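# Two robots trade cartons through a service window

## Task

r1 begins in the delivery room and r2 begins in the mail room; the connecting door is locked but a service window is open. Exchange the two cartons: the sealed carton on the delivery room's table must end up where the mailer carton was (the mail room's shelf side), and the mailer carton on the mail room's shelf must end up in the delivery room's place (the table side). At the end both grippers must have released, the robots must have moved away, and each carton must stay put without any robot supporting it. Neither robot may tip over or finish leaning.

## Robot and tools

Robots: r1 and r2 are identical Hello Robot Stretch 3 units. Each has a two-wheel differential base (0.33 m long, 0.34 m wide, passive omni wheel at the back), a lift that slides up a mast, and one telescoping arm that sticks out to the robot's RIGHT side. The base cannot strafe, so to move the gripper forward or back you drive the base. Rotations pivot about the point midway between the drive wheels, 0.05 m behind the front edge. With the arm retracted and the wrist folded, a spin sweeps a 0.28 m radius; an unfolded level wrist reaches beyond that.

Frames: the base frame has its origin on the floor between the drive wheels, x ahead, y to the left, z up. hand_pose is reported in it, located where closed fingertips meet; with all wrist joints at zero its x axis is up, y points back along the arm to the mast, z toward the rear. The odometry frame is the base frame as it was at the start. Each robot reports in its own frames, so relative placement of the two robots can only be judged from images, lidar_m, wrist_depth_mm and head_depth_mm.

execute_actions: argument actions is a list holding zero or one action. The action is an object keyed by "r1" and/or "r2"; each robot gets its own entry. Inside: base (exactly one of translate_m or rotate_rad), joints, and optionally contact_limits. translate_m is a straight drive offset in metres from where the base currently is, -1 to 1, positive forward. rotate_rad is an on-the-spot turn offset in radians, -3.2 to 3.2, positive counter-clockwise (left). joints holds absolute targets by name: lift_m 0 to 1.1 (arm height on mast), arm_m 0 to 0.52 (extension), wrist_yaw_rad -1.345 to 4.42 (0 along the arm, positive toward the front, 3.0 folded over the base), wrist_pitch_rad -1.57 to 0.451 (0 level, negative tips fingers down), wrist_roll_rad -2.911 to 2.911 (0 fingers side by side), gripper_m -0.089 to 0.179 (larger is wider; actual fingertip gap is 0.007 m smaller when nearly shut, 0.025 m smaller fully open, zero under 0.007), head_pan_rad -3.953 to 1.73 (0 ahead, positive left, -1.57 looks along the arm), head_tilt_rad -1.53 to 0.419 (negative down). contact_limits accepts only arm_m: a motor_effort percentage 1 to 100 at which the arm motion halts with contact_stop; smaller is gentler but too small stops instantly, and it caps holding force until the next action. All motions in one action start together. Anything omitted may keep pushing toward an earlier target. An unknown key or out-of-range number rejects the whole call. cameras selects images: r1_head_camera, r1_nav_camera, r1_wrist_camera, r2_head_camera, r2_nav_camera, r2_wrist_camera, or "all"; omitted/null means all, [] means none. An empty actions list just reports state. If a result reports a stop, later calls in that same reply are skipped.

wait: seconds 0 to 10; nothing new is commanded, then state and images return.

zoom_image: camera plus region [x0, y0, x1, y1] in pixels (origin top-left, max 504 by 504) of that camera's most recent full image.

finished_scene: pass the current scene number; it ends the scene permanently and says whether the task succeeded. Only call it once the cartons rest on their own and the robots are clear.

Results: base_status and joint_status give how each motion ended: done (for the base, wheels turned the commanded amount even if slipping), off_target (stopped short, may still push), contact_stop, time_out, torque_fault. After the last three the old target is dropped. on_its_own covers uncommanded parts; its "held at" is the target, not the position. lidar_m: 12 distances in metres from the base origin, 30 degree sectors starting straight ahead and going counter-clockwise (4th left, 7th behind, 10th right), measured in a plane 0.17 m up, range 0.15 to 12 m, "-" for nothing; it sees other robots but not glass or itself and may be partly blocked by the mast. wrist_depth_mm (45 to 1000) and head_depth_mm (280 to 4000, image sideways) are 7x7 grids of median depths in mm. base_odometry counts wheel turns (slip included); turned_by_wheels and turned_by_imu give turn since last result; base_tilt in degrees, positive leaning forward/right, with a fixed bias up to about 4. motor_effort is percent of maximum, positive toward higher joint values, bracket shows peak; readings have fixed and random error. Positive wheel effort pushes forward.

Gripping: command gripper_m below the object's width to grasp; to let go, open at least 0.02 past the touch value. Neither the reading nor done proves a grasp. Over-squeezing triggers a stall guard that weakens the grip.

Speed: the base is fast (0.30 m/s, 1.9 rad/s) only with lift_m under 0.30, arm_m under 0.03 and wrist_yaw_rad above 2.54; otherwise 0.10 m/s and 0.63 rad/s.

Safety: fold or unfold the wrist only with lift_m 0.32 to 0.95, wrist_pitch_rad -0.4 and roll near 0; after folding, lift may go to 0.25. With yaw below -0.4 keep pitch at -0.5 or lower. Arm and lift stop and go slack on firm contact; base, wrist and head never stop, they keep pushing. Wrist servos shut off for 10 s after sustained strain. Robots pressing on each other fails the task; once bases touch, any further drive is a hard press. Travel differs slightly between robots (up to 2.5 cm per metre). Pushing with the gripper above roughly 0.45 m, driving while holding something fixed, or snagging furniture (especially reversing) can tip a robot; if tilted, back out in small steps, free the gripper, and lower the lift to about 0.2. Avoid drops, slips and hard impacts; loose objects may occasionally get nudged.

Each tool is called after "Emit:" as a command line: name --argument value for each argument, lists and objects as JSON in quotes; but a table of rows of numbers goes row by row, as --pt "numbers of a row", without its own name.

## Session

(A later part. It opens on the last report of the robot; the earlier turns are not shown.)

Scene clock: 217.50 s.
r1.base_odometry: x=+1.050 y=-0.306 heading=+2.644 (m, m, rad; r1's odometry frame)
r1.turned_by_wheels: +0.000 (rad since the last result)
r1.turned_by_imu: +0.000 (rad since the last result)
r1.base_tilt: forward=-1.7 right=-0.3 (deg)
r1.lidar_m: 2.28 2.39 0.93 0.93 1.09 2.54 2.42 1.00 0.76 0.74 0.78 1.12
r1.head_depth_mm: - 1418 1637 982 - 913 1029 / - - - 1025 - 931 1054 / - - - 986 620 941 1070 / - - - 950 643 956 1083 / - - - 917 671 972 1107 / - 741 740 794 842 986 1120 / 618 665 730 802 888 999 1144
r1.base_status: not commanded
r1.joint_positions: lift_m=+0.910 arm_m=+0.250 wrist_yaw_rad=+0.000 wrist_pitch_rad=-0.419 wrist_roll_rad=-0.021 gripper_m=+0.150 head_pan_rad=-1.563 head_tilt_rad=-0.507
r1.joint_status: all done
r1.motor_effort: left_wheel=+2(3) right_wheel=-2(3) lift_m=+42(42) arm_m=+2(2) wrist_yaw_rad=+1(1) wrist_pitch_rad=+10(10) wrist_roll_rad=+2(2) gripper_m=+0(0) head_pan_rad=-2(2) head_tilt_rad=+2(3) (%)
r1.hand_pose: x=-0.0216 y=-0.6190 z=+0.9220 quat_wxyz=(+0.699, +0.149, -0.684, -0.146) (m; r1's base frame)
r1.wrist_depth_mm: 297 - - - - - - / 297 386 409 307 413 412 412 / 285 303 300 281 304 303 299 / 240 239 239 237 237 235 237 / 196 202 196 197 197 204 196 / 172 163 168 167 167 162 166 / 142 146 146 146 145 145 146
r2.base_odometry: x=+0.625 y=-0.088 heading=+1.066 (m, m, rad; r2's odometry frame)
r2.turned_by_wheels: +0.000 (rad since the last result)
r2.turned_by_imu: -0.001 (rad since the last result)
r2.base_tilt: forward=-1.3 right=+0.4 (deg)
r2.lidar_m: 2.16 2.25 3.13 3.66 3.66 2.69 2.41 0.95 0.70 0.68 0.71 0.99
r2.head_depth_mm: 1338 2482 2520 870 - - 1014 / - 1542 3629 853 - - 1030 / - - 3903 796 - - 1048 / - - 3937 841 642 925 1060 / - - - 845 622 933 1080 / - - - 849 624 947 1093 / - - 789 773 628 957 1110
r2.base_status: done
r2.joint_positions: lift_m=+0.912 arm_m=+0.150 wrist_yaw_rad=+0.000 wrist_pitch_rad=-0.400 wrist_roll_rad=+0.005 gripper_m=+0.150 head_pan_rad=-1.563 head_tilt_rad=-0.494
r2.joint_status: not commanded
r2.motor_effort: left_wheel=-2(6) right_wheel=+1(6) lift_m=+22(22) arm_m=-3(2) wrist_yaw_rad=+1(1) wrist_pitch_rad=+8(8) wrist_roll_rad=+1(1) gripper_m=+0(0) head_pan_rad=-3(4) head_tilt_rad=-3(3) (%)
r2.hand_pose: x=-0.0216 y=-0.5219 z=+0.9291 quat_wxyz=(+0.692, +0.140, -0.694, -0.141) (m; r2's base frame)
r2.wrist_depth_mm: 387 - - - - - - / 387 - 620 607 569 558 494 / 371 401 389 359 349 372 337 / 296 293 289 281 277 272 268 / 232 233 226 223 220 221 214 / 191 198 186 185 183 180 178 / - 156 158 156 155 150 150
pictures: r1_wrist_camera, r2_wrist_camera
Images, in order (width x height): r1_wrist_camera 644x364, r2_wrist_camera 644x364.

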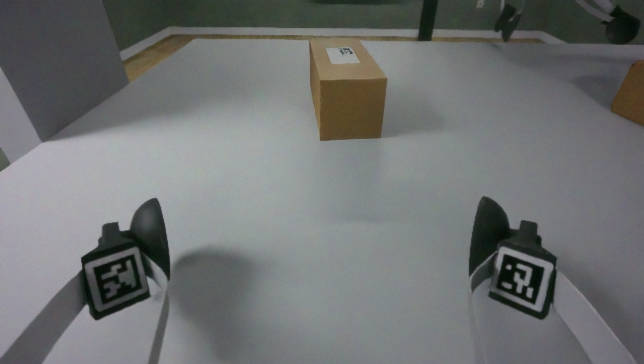

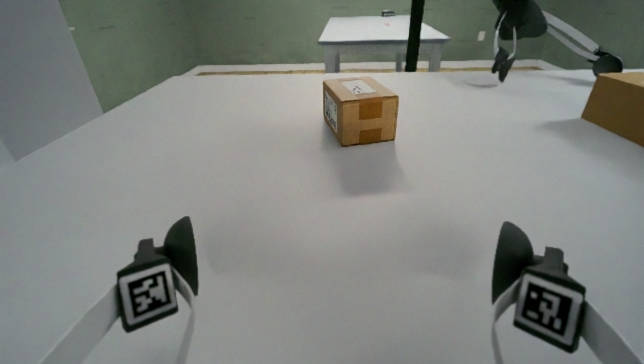

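Emit:
execute_actions --actions '[{"r2":{"base":{"translate_m":-0.02},"joints":{"arm_m":0.40,"lift_m":0.905}},"r1":{"base":{"translate_m":-0.015},"joints":{"arm_m":0.45}}}]' --cameras '["r1_wrist_camera","r2_wrist_camera"]'

Scene clock: 223.63 s.
r1.base_odometry: x=+1.064 y=-0.313 heading=+2.644 (m, m, rad; r1's odometry frame)
r1.turned_by_wheels: +0.000 (rad since the last result)
r1.turned_by_imu: +0.000 (rad since the last result)
r1.base_tilt: forward=-1.8 right=-0.3 (deg)
r1.lidar_m: 2.29 2.42 0.93 1.27 1.03 2.53 2.41 1.00 0.76 0.74 0.78 1.12
r1.head_depth_mm: - - 3620 - 597 912 1031 / - 1458 - 800 632 927 1048 / - - - - 645 937 1064 / - - - 955 659 957 1083 / - - - 964 672 972 1100 / - 779 760 795 716 981 1122 / 628 665 728 804 890 996 1147
r1.base_status: done
r1.joint_positions: lift_m=+0.910 arm_m=+0.450 wrist_yaw_rad=+0.000 wrist_pitch_rad=-0.419 wrist_roll_rad=-0.020 gripper_m=+0.150 head_pan_rad=-1.563 head_tilt_rad=-0.507
r1.joint_status: all done
r1.motor_effort: left_wheel=+3(5) right_wheel=-2(7) lift_m=+42(42) arm_m=+2(1) wrist_yaw_rad=+0(1) wrist_pitch_rad=+10(10) wrist_roll_rad=+2(2) gripper_m=+0(0) head_pan_rad=-2(2) head_tilt_rad=+3(3) (%)
r1.hand_pose: x=-0.0216 y=-0.8190 z=+0.9220 quat_wxyz=(+0.699, +0.149, -0.684, -0.146) (m; r1's base frame)
r1.wrist_depth_mm: - - - - - - - / - - - - - - - / - 299 303 188 300 298 299 / 236 237 238 147 227 234 237 / 195 202 196 122 183 203 195 / 172 161 167 104 107 162 166 / 141 145 146 101 108 144 144
r2.base_odometry: x=+0.615 y=-0.105 heading=+1.066 (m, m, rad; r2's odometry frame)
r2.turned_by_wheels: +0.000 (rad since the last result)
r2.turned_by_imu: +0.000 (rad since the last result)
r2.base_tilt: forward=-1.3 right=+0.5 (deg)
r2.lidar_m: 2.18 2.27 3.17 3.66 3.64 2.67 2.52 0.95 0.71 0.68 0.71 0.98
r2.head_depth_mm: 1320 - 2993 - 589 886 1015 / - 1456 2351 756 617 897 1028 / - 3263 - - 616 905 1043 / - - 3985 841 620 919 1060 / - - - 844 621 934 1075 / - - - 851 623 944 1090 / - - 3795 801 627 956 1112
r2.base_status: done
r2.joint_positions: lift_m=+0.905 arm_m=+0.400 wrist_yaw_rad=+0.000 wrist_pitch_rad=-0.400 wrist_roll_rad=+0.005 gripper_m=+0.150 head_pan_rad=-1.563 head_tilt_rad=-0.494
r2.joint_status: all done
r2.motor_effort: left_wheel=-2(7) right_wheel=+2(3) lift_m=+22(22) arm_m=+3(3) wrist_yaw_rad=+1(1) wrist_pitch_rad=+8(8) wrist_roll_rad=+1(1) gripper_m=-1(0) head_pan_rad=-4(4) head_tilt_rad=-3(3) (%)
r2.hand_pose: x=-0.0216 y=-0.7713 z=+0.9220 quat_wxyz=(+0.692, +0.140, -0.694, -0.141) (m; r2's base frame)
r2.wrist_depth_mm: - - - - - - - / - - - - - - - / - 382 373 362 355 344 337 / 284 278 272 171 261 256 253 / 219 222 213 134 190 209 203 / 179 185 173 112 111 171 168 / - 147 150 101 110 142 142
pictures: r1_wrist_camera, r2_wrist_camera
Images, in order (width x height): r1_wrist_camera 644x364, r2_wrist_camera 644x364.

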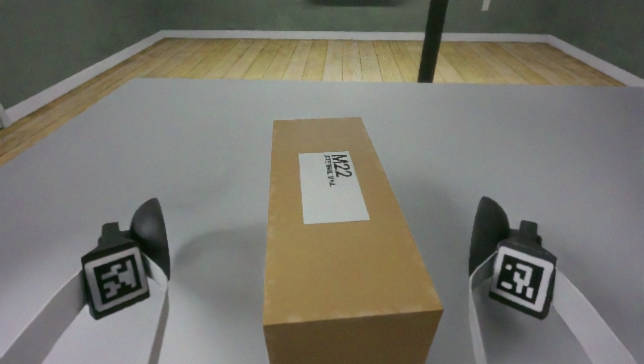

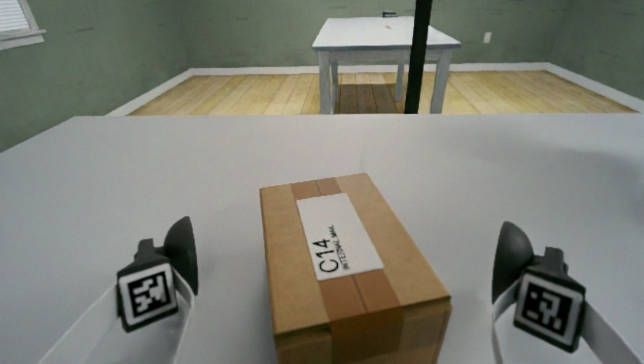

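Emit:
execute_actions --actions '[{"r2":{"joints":{"arm_m":0.39,"lift_m":0.898}},"r1":{"joints":{"arm_m":0.48}}}]' --cameras '[]'

Emit:
execute_actions --actions '[{"r2":{"joints":{"gripper_m":0.03}},"r1":{"joints":{"gripper_m":0.025}}}]' --cameras '[]'

Emit:
execute_actions --actions '[{"r2":{"joints":{"lift_m":0.95}},"r1":{"joints":{"lift_m":0.95}}}]' --cameras '[]'

Emit:
execute_actions --actions '[{"r2":{"joints":{"arm_m":0.005}},"r1":{"joints":{"arm_m":0.005}}}]' --cameras '["r1_wrist_camera","r2_wrist_camera"]'

Scene clock: 233.47 s.
r1.base_odometry: x=+1.064 y=-0.313 heading=+2.644 (m, m, rad; r1's odometry frame)
r1.turned_by_wheels: +0.000 (rad since the last result)
r1.turned_by_imu: +0.000 (rad since the last result)
r1.base_tilt: forward=-1.7 right=-0.2 (deg)
r1.lidar_m: 2.29 2.42 0.93 1.27 1.02 2.53 2.41 1.00 0.76 0.74 0.78 1.11
r1.head_depth_mm: - - 3651 - 597 917 1033 / - 1468 - 808 633 928 1050 / - - - 785 645 940 1066 / - - - 953 656 953 1082 / - - - 962 672 968 1095 / - 783 757 793 716 982 1121 / 629 666 727 802 890 1000 1142
r1.base_status: not commanded
r1.joint_positions: lift_m=+0.910 arm_m=+0.480 wrist_yaw_rad=+0.000 wrist_pitch_rad=-0.419 wrist_roll_rad=-0.020 gripper_m=+0.150 head_pan_rad=-1.563 head_tilt_rad=-0.507
r1.joint_status: all done
r1.motor_effort: left_wheel=+3(3) right_wheel=-2(1) lift_m=+42(42) arm_m=+2(4) wrist_yaw_rad=+1(1) wrist_pitch_rad=+10(10) wrist_roll_rad=+1(1) gripper_m=+0(0) head_pan_rad=-2(2) head_tilt_rad=+2(3) (%)
r1.hand_pose: x=-0.0216 y=-0.8490 z=+0.9220 quat_wxyz=(+0.699, +0.149, -0.684, -0.146) (m; r1's base frame)
r1.wrist_depth_mm: - - - - - - - / - - - - - - - / - 301 301 300 297 300 296 / 236 237 237 148 235 235 237 / 194 203 195 122 189 202 196 / 172 162 162 104 107 162 167 / 142 145 142 91 91 145 144
r2.base_odometry: x=+0.615 y=-0.105 heading=+1.066 (m, m, rad; r2's odometry frame)
r2.turned_by_wheels: +0.000 (rad since the last result)
r2.turned_by_imu: +0.000 (rad since the last result)
r2.base_tilt: forward=-1.5 right=+0.4 (deg)
r2.lidar_m: 2.18 2.28 3.16 3.66 3.68 2.67 2.53 0.95 0.71 0.68 0.71 0.99
r2.head_depth_mm: 1318 - 3612 - 591 884 1019 / - 1463 3880 - 615 897 1027 / - 3240 3898 - 618 906 1045 / - - 3993 841 620 921 1061 / - - - 845 621 929 1075 / - - - 847 624 945 1092 / - - 3772 803 627 957 1111
r2.base_status: not commanded
r2.joint_positions: lift_m=+0.898 arm_m=+0.390 wrist_yaw_rad=+0.000 wrist_pitch_rad=-0.395 wrist_roll_rad=+0.006 gripper_m=+0.150 head_pan_rad=-1.563 head_tilt_rad=-0.494
r2.joint_status: all done
r2.motor_effort: left_wheel=-1(1) right_wheel=+2(2) lift_m=+21(23) arm_m=-3(3) wrist_yaw_rad=+0(1) wrist_pitch_rad=+5(8) wrist_roll_rad=+1(1) gripper_m=+0(0) head_pan_rad=-3(3) head_tilt_rad=-3(3) (%)
r2.hand_pose: x=-0.0216 y=-0.7625 z=+0.9162 quat_wxyz=(+0.692, +0.139, -0.695, -0.140) (m; r2's base frame)
r2.wrist_depth_mm: - - - - - - - / - - - - - - - / 409 366 362 352 344 333 325 / 270 267 260 159 251 248 242 / 210 214 204 126 131 202 194 / 174 177 171 106 111 164 161 / - 141 143 113 128 136 136
pictures: none
No camera images: the call's "cameras" was empty. Leave "cameras" out to get every camera's image.

Scene clock: 235.20 s.
r1.base_odometry: x=+1.064 y=-0.313 heading=+2.644 (m, m, rad; r1's odometry frame)
r1.turned_by_wheels: +0.000 (rad since the last result)
r1.turned_by_imu: +0.000 (rad since the last result)
r1.base_tilt: forward=-1.8 right=-0.3 (deg)
r1.lidar_m: 2.29 2.41 0.93 1.27 1.02 2.53 2.41 1.00 0.76 0.74 0.79 1.12
r1.head_depth_mm: - - 3693 - 597 913 1036 / - 1463 - 807 632 926 1051 / - - - 813 645 941 1063 / - - - 949 658 953 1090 / - - - 963 671 966 1105 / - 785 756 795 715 986 1123 / 626 663 727 803 887 1000 1144
r1.base_status: not commanded
r1.joint_positions: lift_m=+0.910 arm_m=+0.480 wrist_yaw_rad=+0.000 wrist_pitch_rad=-0.391 wrist_roll_rad=-0.020 gripper_m=+0.026 head_pan_rad=-1.563 head_tilt_rad=-0.507
r1.joint_status: all done
r1.motor_effort: left_wheel=+2(2) right_wheel=-2(2) lift_m=+37(42) arm_m=+2(2) wrist_yaw_rad=+0(1) wrist_pitch_rad=-4(10) wrist_roll_rad=+1(1) gripper_m=-23(98) head_pan_rad=-2(1) head_tilt_rad=+3(2) (%)
r1.hand_pose: x=-0.0216 y=-0.8525 z=+0.9286 quat_wxyz=(+0.701, +0.139, -0.686, -0.136) (m; r1's base frame)
r1.wrist_depth_mm: - - - - - - - / - - - - - - - / - 328 328 327 330 328 325 / 259 256 256 162 253 254 254 / 209 209 143 132 205 207 207 / 177 176 116 112 119 175 175 / 152 152 102 97 144 151 152
r2.base_odometry: x=+0.615 y=-0.105 heading=+1.066 (m, m, rad; r2's odometry frame)
r2.turned_by_wheels: +0.000 (rad since the last result)
r2.turned_by_imu: +0.000 (rad since the last result)
r2.base_tilt: forward=-1.4 right=+0.5 (deg)
r2.lidar_m: 2.18 2.27 3.16 3.66 3.63 2.65 2.52 0.95 0.71 0.68 0.71 0.99
r2.head_depth_mm: 1322 - 3596 - 591 885 1018 / - 1459 3898 - 614 896 1033 / - 3297 3891 - 617 910 1047 / - - 3941 840 618 920 1060 / - - - 845 623 930 1080 / - - - 848 626 945 1092 / - - 3754 800 628 957 1111
r2.base_status: not commanded
r2.joint_positions: lift_m=+0.898 arm_m=+0.390 wrist_yaw_rad=-0.001 wrist_pitch_rad=-0.385 wrist_roll_rad=+0.006 gripper_m=+0.031 head_pan_rad=-1.563 head_tilt_rad=-0.494
r2.joint_status: all done
r2.motor_effort: left_wheel=-2(0) right_wheel=+2(1) lift_m=+22(22) arm_m=-3(3) wrist_yaw_rad=+2(2) wrist_pitch_rad=+0(5) wrist_roll_rad=+1(1) gripper_m=-19(95) head_pan_rad=-4(5) head_tilt_rad=-3(2) (%)
r2.hand_pose: x=-0.0217 y=-0.7637 z=+0.9184 quat_wxyz=(+0.692, +0.135, -0.696, -0.136) (m; r2's base frame)
r2.wrist_depth_mm: - - - - - - - / - - - - - - - / - 382 374 363 355 345 336 / 276 274 266 165 259 255 250 / 214 213 212 130 134 203 198 / 176 174 - 110 114 166 164 / 148 147 143 119 135 138 140
pictures: none
No camera images: the call's "cameras" was empty. Leave "cameras" out to get every camera's image.

Scene clock: 236.50 s.
r1.base_odometry: x=+1.064 y=-0.313 heading=+2.644 (m, m, rad; r1's odometry frame)
r1.turned_by_wheels: +0.000 (rad since the last result)
r1.turned_by_imu: +0.000 (rad since the last result)
r1.base_tilt: forward=-1.7 right=-0.2 (deg)
r1.lidar_m: 2.29 2.43 0.93 1.27 1.02 2.53 2.41 1.00 0.76 0.74 0.78 1.12
r1.head_depth_mm: - 1335 - 785 620 917 1027 / - 1439 - 850 633 924 1050 / - - - 820 645 942 1068 / - - - 940 659 953 1082 / - - - 960 672 968 1101 / - 782 758 799 714 983 1116 / 629 663 726 800 888 996 1140
r1.base_status: not commanded
r1.joint_positions: lift_m=+0.950 arm_m=+0.480 wrist_yaw_rad=+0.000 wrist_pitch_rad=-0.422 wrist_roll_rad=-0.020 gripper_m=+0.032 head_pan_rad=-1.563 head_tilt_rad=-0.507
r1.joint_status: all done
r1.on_its_own: gripper_m is held at +0.031, not at your +0.025, by its stall guard, which is not easing now
r1.motor_effort: left_wheel=+2(3) right_wheel=-2(2) lift_m=+43(44) arm_m=+2(2) wrist_yaw_rad=+1(1) wrist_pitch_rad=+11(12) wrist_roll_rad=+2(1) gripper_m=-19(23) head_pan_rad=-2(2) head_tilt_rad=+3(3) (%)
r1.hand_pose: x=-0.0216 y=-0.8487 z=+0.9615 quat_wxyz=(+0.699, +0.150, -0.684, -0.147) (m; r1's base frame)
r1.wrist_depth_mm: - - - - - - - / - - - - - - - / - 382 382 380 383 381 379 / - 301 305 167 302 304 301 / 251 250 195 136 194 249 249 / 212 214 120 116 203 212 213 / 185 186 176 100 181 185 185
r2.base_odometry: x=+0.615 y=-0.105 heading=+1.066 (m, m, rad; r2's odometry frame)
r2.turned_by_wheels: +0.000 (rad since the last result)
r2.turned_by_imu: +0.000 (rad since the last result)
r2.base_tilt: forward=-1.2 right=+0.4 (deg)
r2.lidar_m: 2.19 2.28 3.16 3.65 3.61 2.67 2.53 0.95 0.71 0.68 0.71 0.99
r2.head_depth_mm: 1316 - - 788 611 887 1017 / - 1551 2351 772 614 898 1034 / - 3286 3900 757 617 906 1049 / - - 3960 840 620 922 1060 / - - - 846 621 932 1080 / - - - 849 625 944 1091 / - - 3735 801 626 953 1106
r2.base_status: not commanded
r2.joint_positions: lift_m=+0.950 arm_m=+0.390 wrist_yaw_rad=-0.001 wrist_pitch_rad=-0.410 wrist_roll_rad=+0.006 gripper_m=+0.031 head_pan_rad=-1.563 head_tilt_rad=-0.494
r2.joint_status: all done
r2.motor_effort: left_wheel=-1(2) right_wheel=+2(3) lift_m=+39(40) arm_m=-3(2) wrist_yaw_rad=+2(2) wrist_pitch_rad=+12(13) wrist_roll_rad=+1(1) gripper_m=-18(19) head_pan_rad=-4(4) head_tilt_rad=-3(2) (%)
r2.hand_pose: x=-0.0218 y=-0.7607 z=+0.9643 quat_wxyz=(+0.691, +0.143, -0.694, -0.145) (m; r2's base frame)
r2.wrist_depth_mm: - - - - - - - / - - - - - - - / - - - - - - - / 383 357 349 164 341 332 329 / 283 282 277 130 141 266 263 / 235 232 - 111 115 222 219 / 199 198 191 120 180 188 188
pictures: none
No camera images: the call's "cameras" was empty. Leave "cameras" out to get every camera's image.

Scene clock: 241.17 s.
r1.base_odometry: x=+1.064 y=-0.313 heading=+2.644 (m, m, rad; r1's odometry frame)
r1.turned_by_wheels: +0.000 (rad since the last result)
r1.turned_by_imu: +0.000 (rad since the last result)
r1.base_tilt: forward=-1.8 right=-0.3 (deg)
r1.lidar_m: 2.29 2.42 0.94 1.27 1.02 2.53 2.41 1.00 0.76 0.74 0.78 1.12
r1.head_depth_mm: - 1340 3630 873 621 885 - / - 1433 - 900 639 - - / - - - 921 645 - 1082 / - - - 949 658 955 1081 / - - - 961 673 966 1099 / - 783 759 795 716 985 1121 / 627 665 726 800 884 998 1142
r1.base_status: not commanded
r1.joint_positions: lift_m=+0.950 arm_m=+0.005 wrist_yaw_rad=+0.000 wrist_pitch_rad=-0.423 wrist_roll_rad=-0.020 gripper_m=+0.032 head_pan_rad=-1.563 head_tilt_rad=-0.507
r1.joint_status: all done
r1.on_its_own: gripper_m is held at +0.031, not at your +0.025, by its stall guard, which is not easing now
r1.motor_effort: left_wheel=+3(3) right_wheel=-2(2) lift_m=+42(42) arm_m=-2(0) wrist_yaw_rad=+1(1) wrist_pitch_rad=+11(11) wrist_roll_rad=+1(2) gripper_m=-18(20) head_pan_rad=-3(2) head_tilt_rad=+3(2) (%)
r1.hand_pose: x=-0.0216 y=-0.3740 z=+0.9612 quat_wxyz=(+0.699, +0.150, -0.684, -0.147) (m; r1's base frame)
r1.wrist_depth_mm: 463 465 - - - - - / 518 496 524 532 531 519 514 / 558 389 384 387 385 386 381 / 618 330 338 167 323 318 316 / 699 683 398 137 387 634 628 / 833 812 119 116 733 732 711 / 964 940 839 100 828 863 835
r2.base_odometry: x=+0.615 y=-0.105 heading=+1.066 (m, m, rad; r2's odometry frame)
r2.turned_by_wheels: +0.000 (rad since the last result)
r2.turned_by_imu: +0.000 (rad since the last result)
r2.base_tilt: forward=-1.3 right=+0.4 (deg)
r2.lidar_m: 2.18 2.27 3.18 3.65 3.64 2.67 2.52 0.95 0.71 0.68 0.71 0.99
r2.head_depth_mm: 1318 2489 2346 825 613 - - / - 1542 3645 830 639 - - / - 3287 3937 834 641 - - / - - 3956 841 620 932 1068 / - - - 844 622 931 1075 / - - - 848 624 941 1092 / - - 3781 804 628 955 1108
r2.base_status: not commanded
r2.joint_positions: lift_m=+0.950 arm_m=+0.005 wrist_yaw_rad=+0.000 wrist_pitch_rad=-0.410 wrist_roll_rad=+0.006 gripper_m=+0.031 head_pan_rad=-1.563 head_tilt_rad=-0.494
r2.joint_status: all done
r2.motor_effort: left_wheel=-1(2) right_wheel=+3(2) lift_m=+39(39) arm_m=-2(3) wrist_yaw_rad=+1(1) wrist_pitch_rad=+13(13) wrist_roll_rad=+1(1) gripper_m=-19(19) head_pan_rad=-4(5) head_tilt_rad=-3(3) (%)
r2.hand_pose: x=-0.0216 y=-0.3757 z=+0.9641 quat_wxyz=(+0.691, +0.144, -0.694, -0.145) (m; r2's base frame)
r2.wrist_depth_mm: 410 - - - - - - / 445 578 762 721 704 684 665 / 490 492 486 477 461 450 438 / 363 361 355 164 341 334 327 / 298 291 287 129 141 268 264 / 707 676 - 111 114 600 600 / 857 834 777 120 693 707 692
pictures: r1_wrist_camera, r2_wrist_camera
Images, in order (width x height): r1_wrist_camera 644x364, r2_wrist_camera 644x364.

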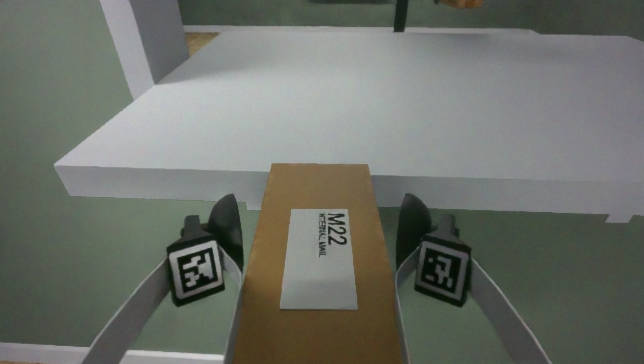

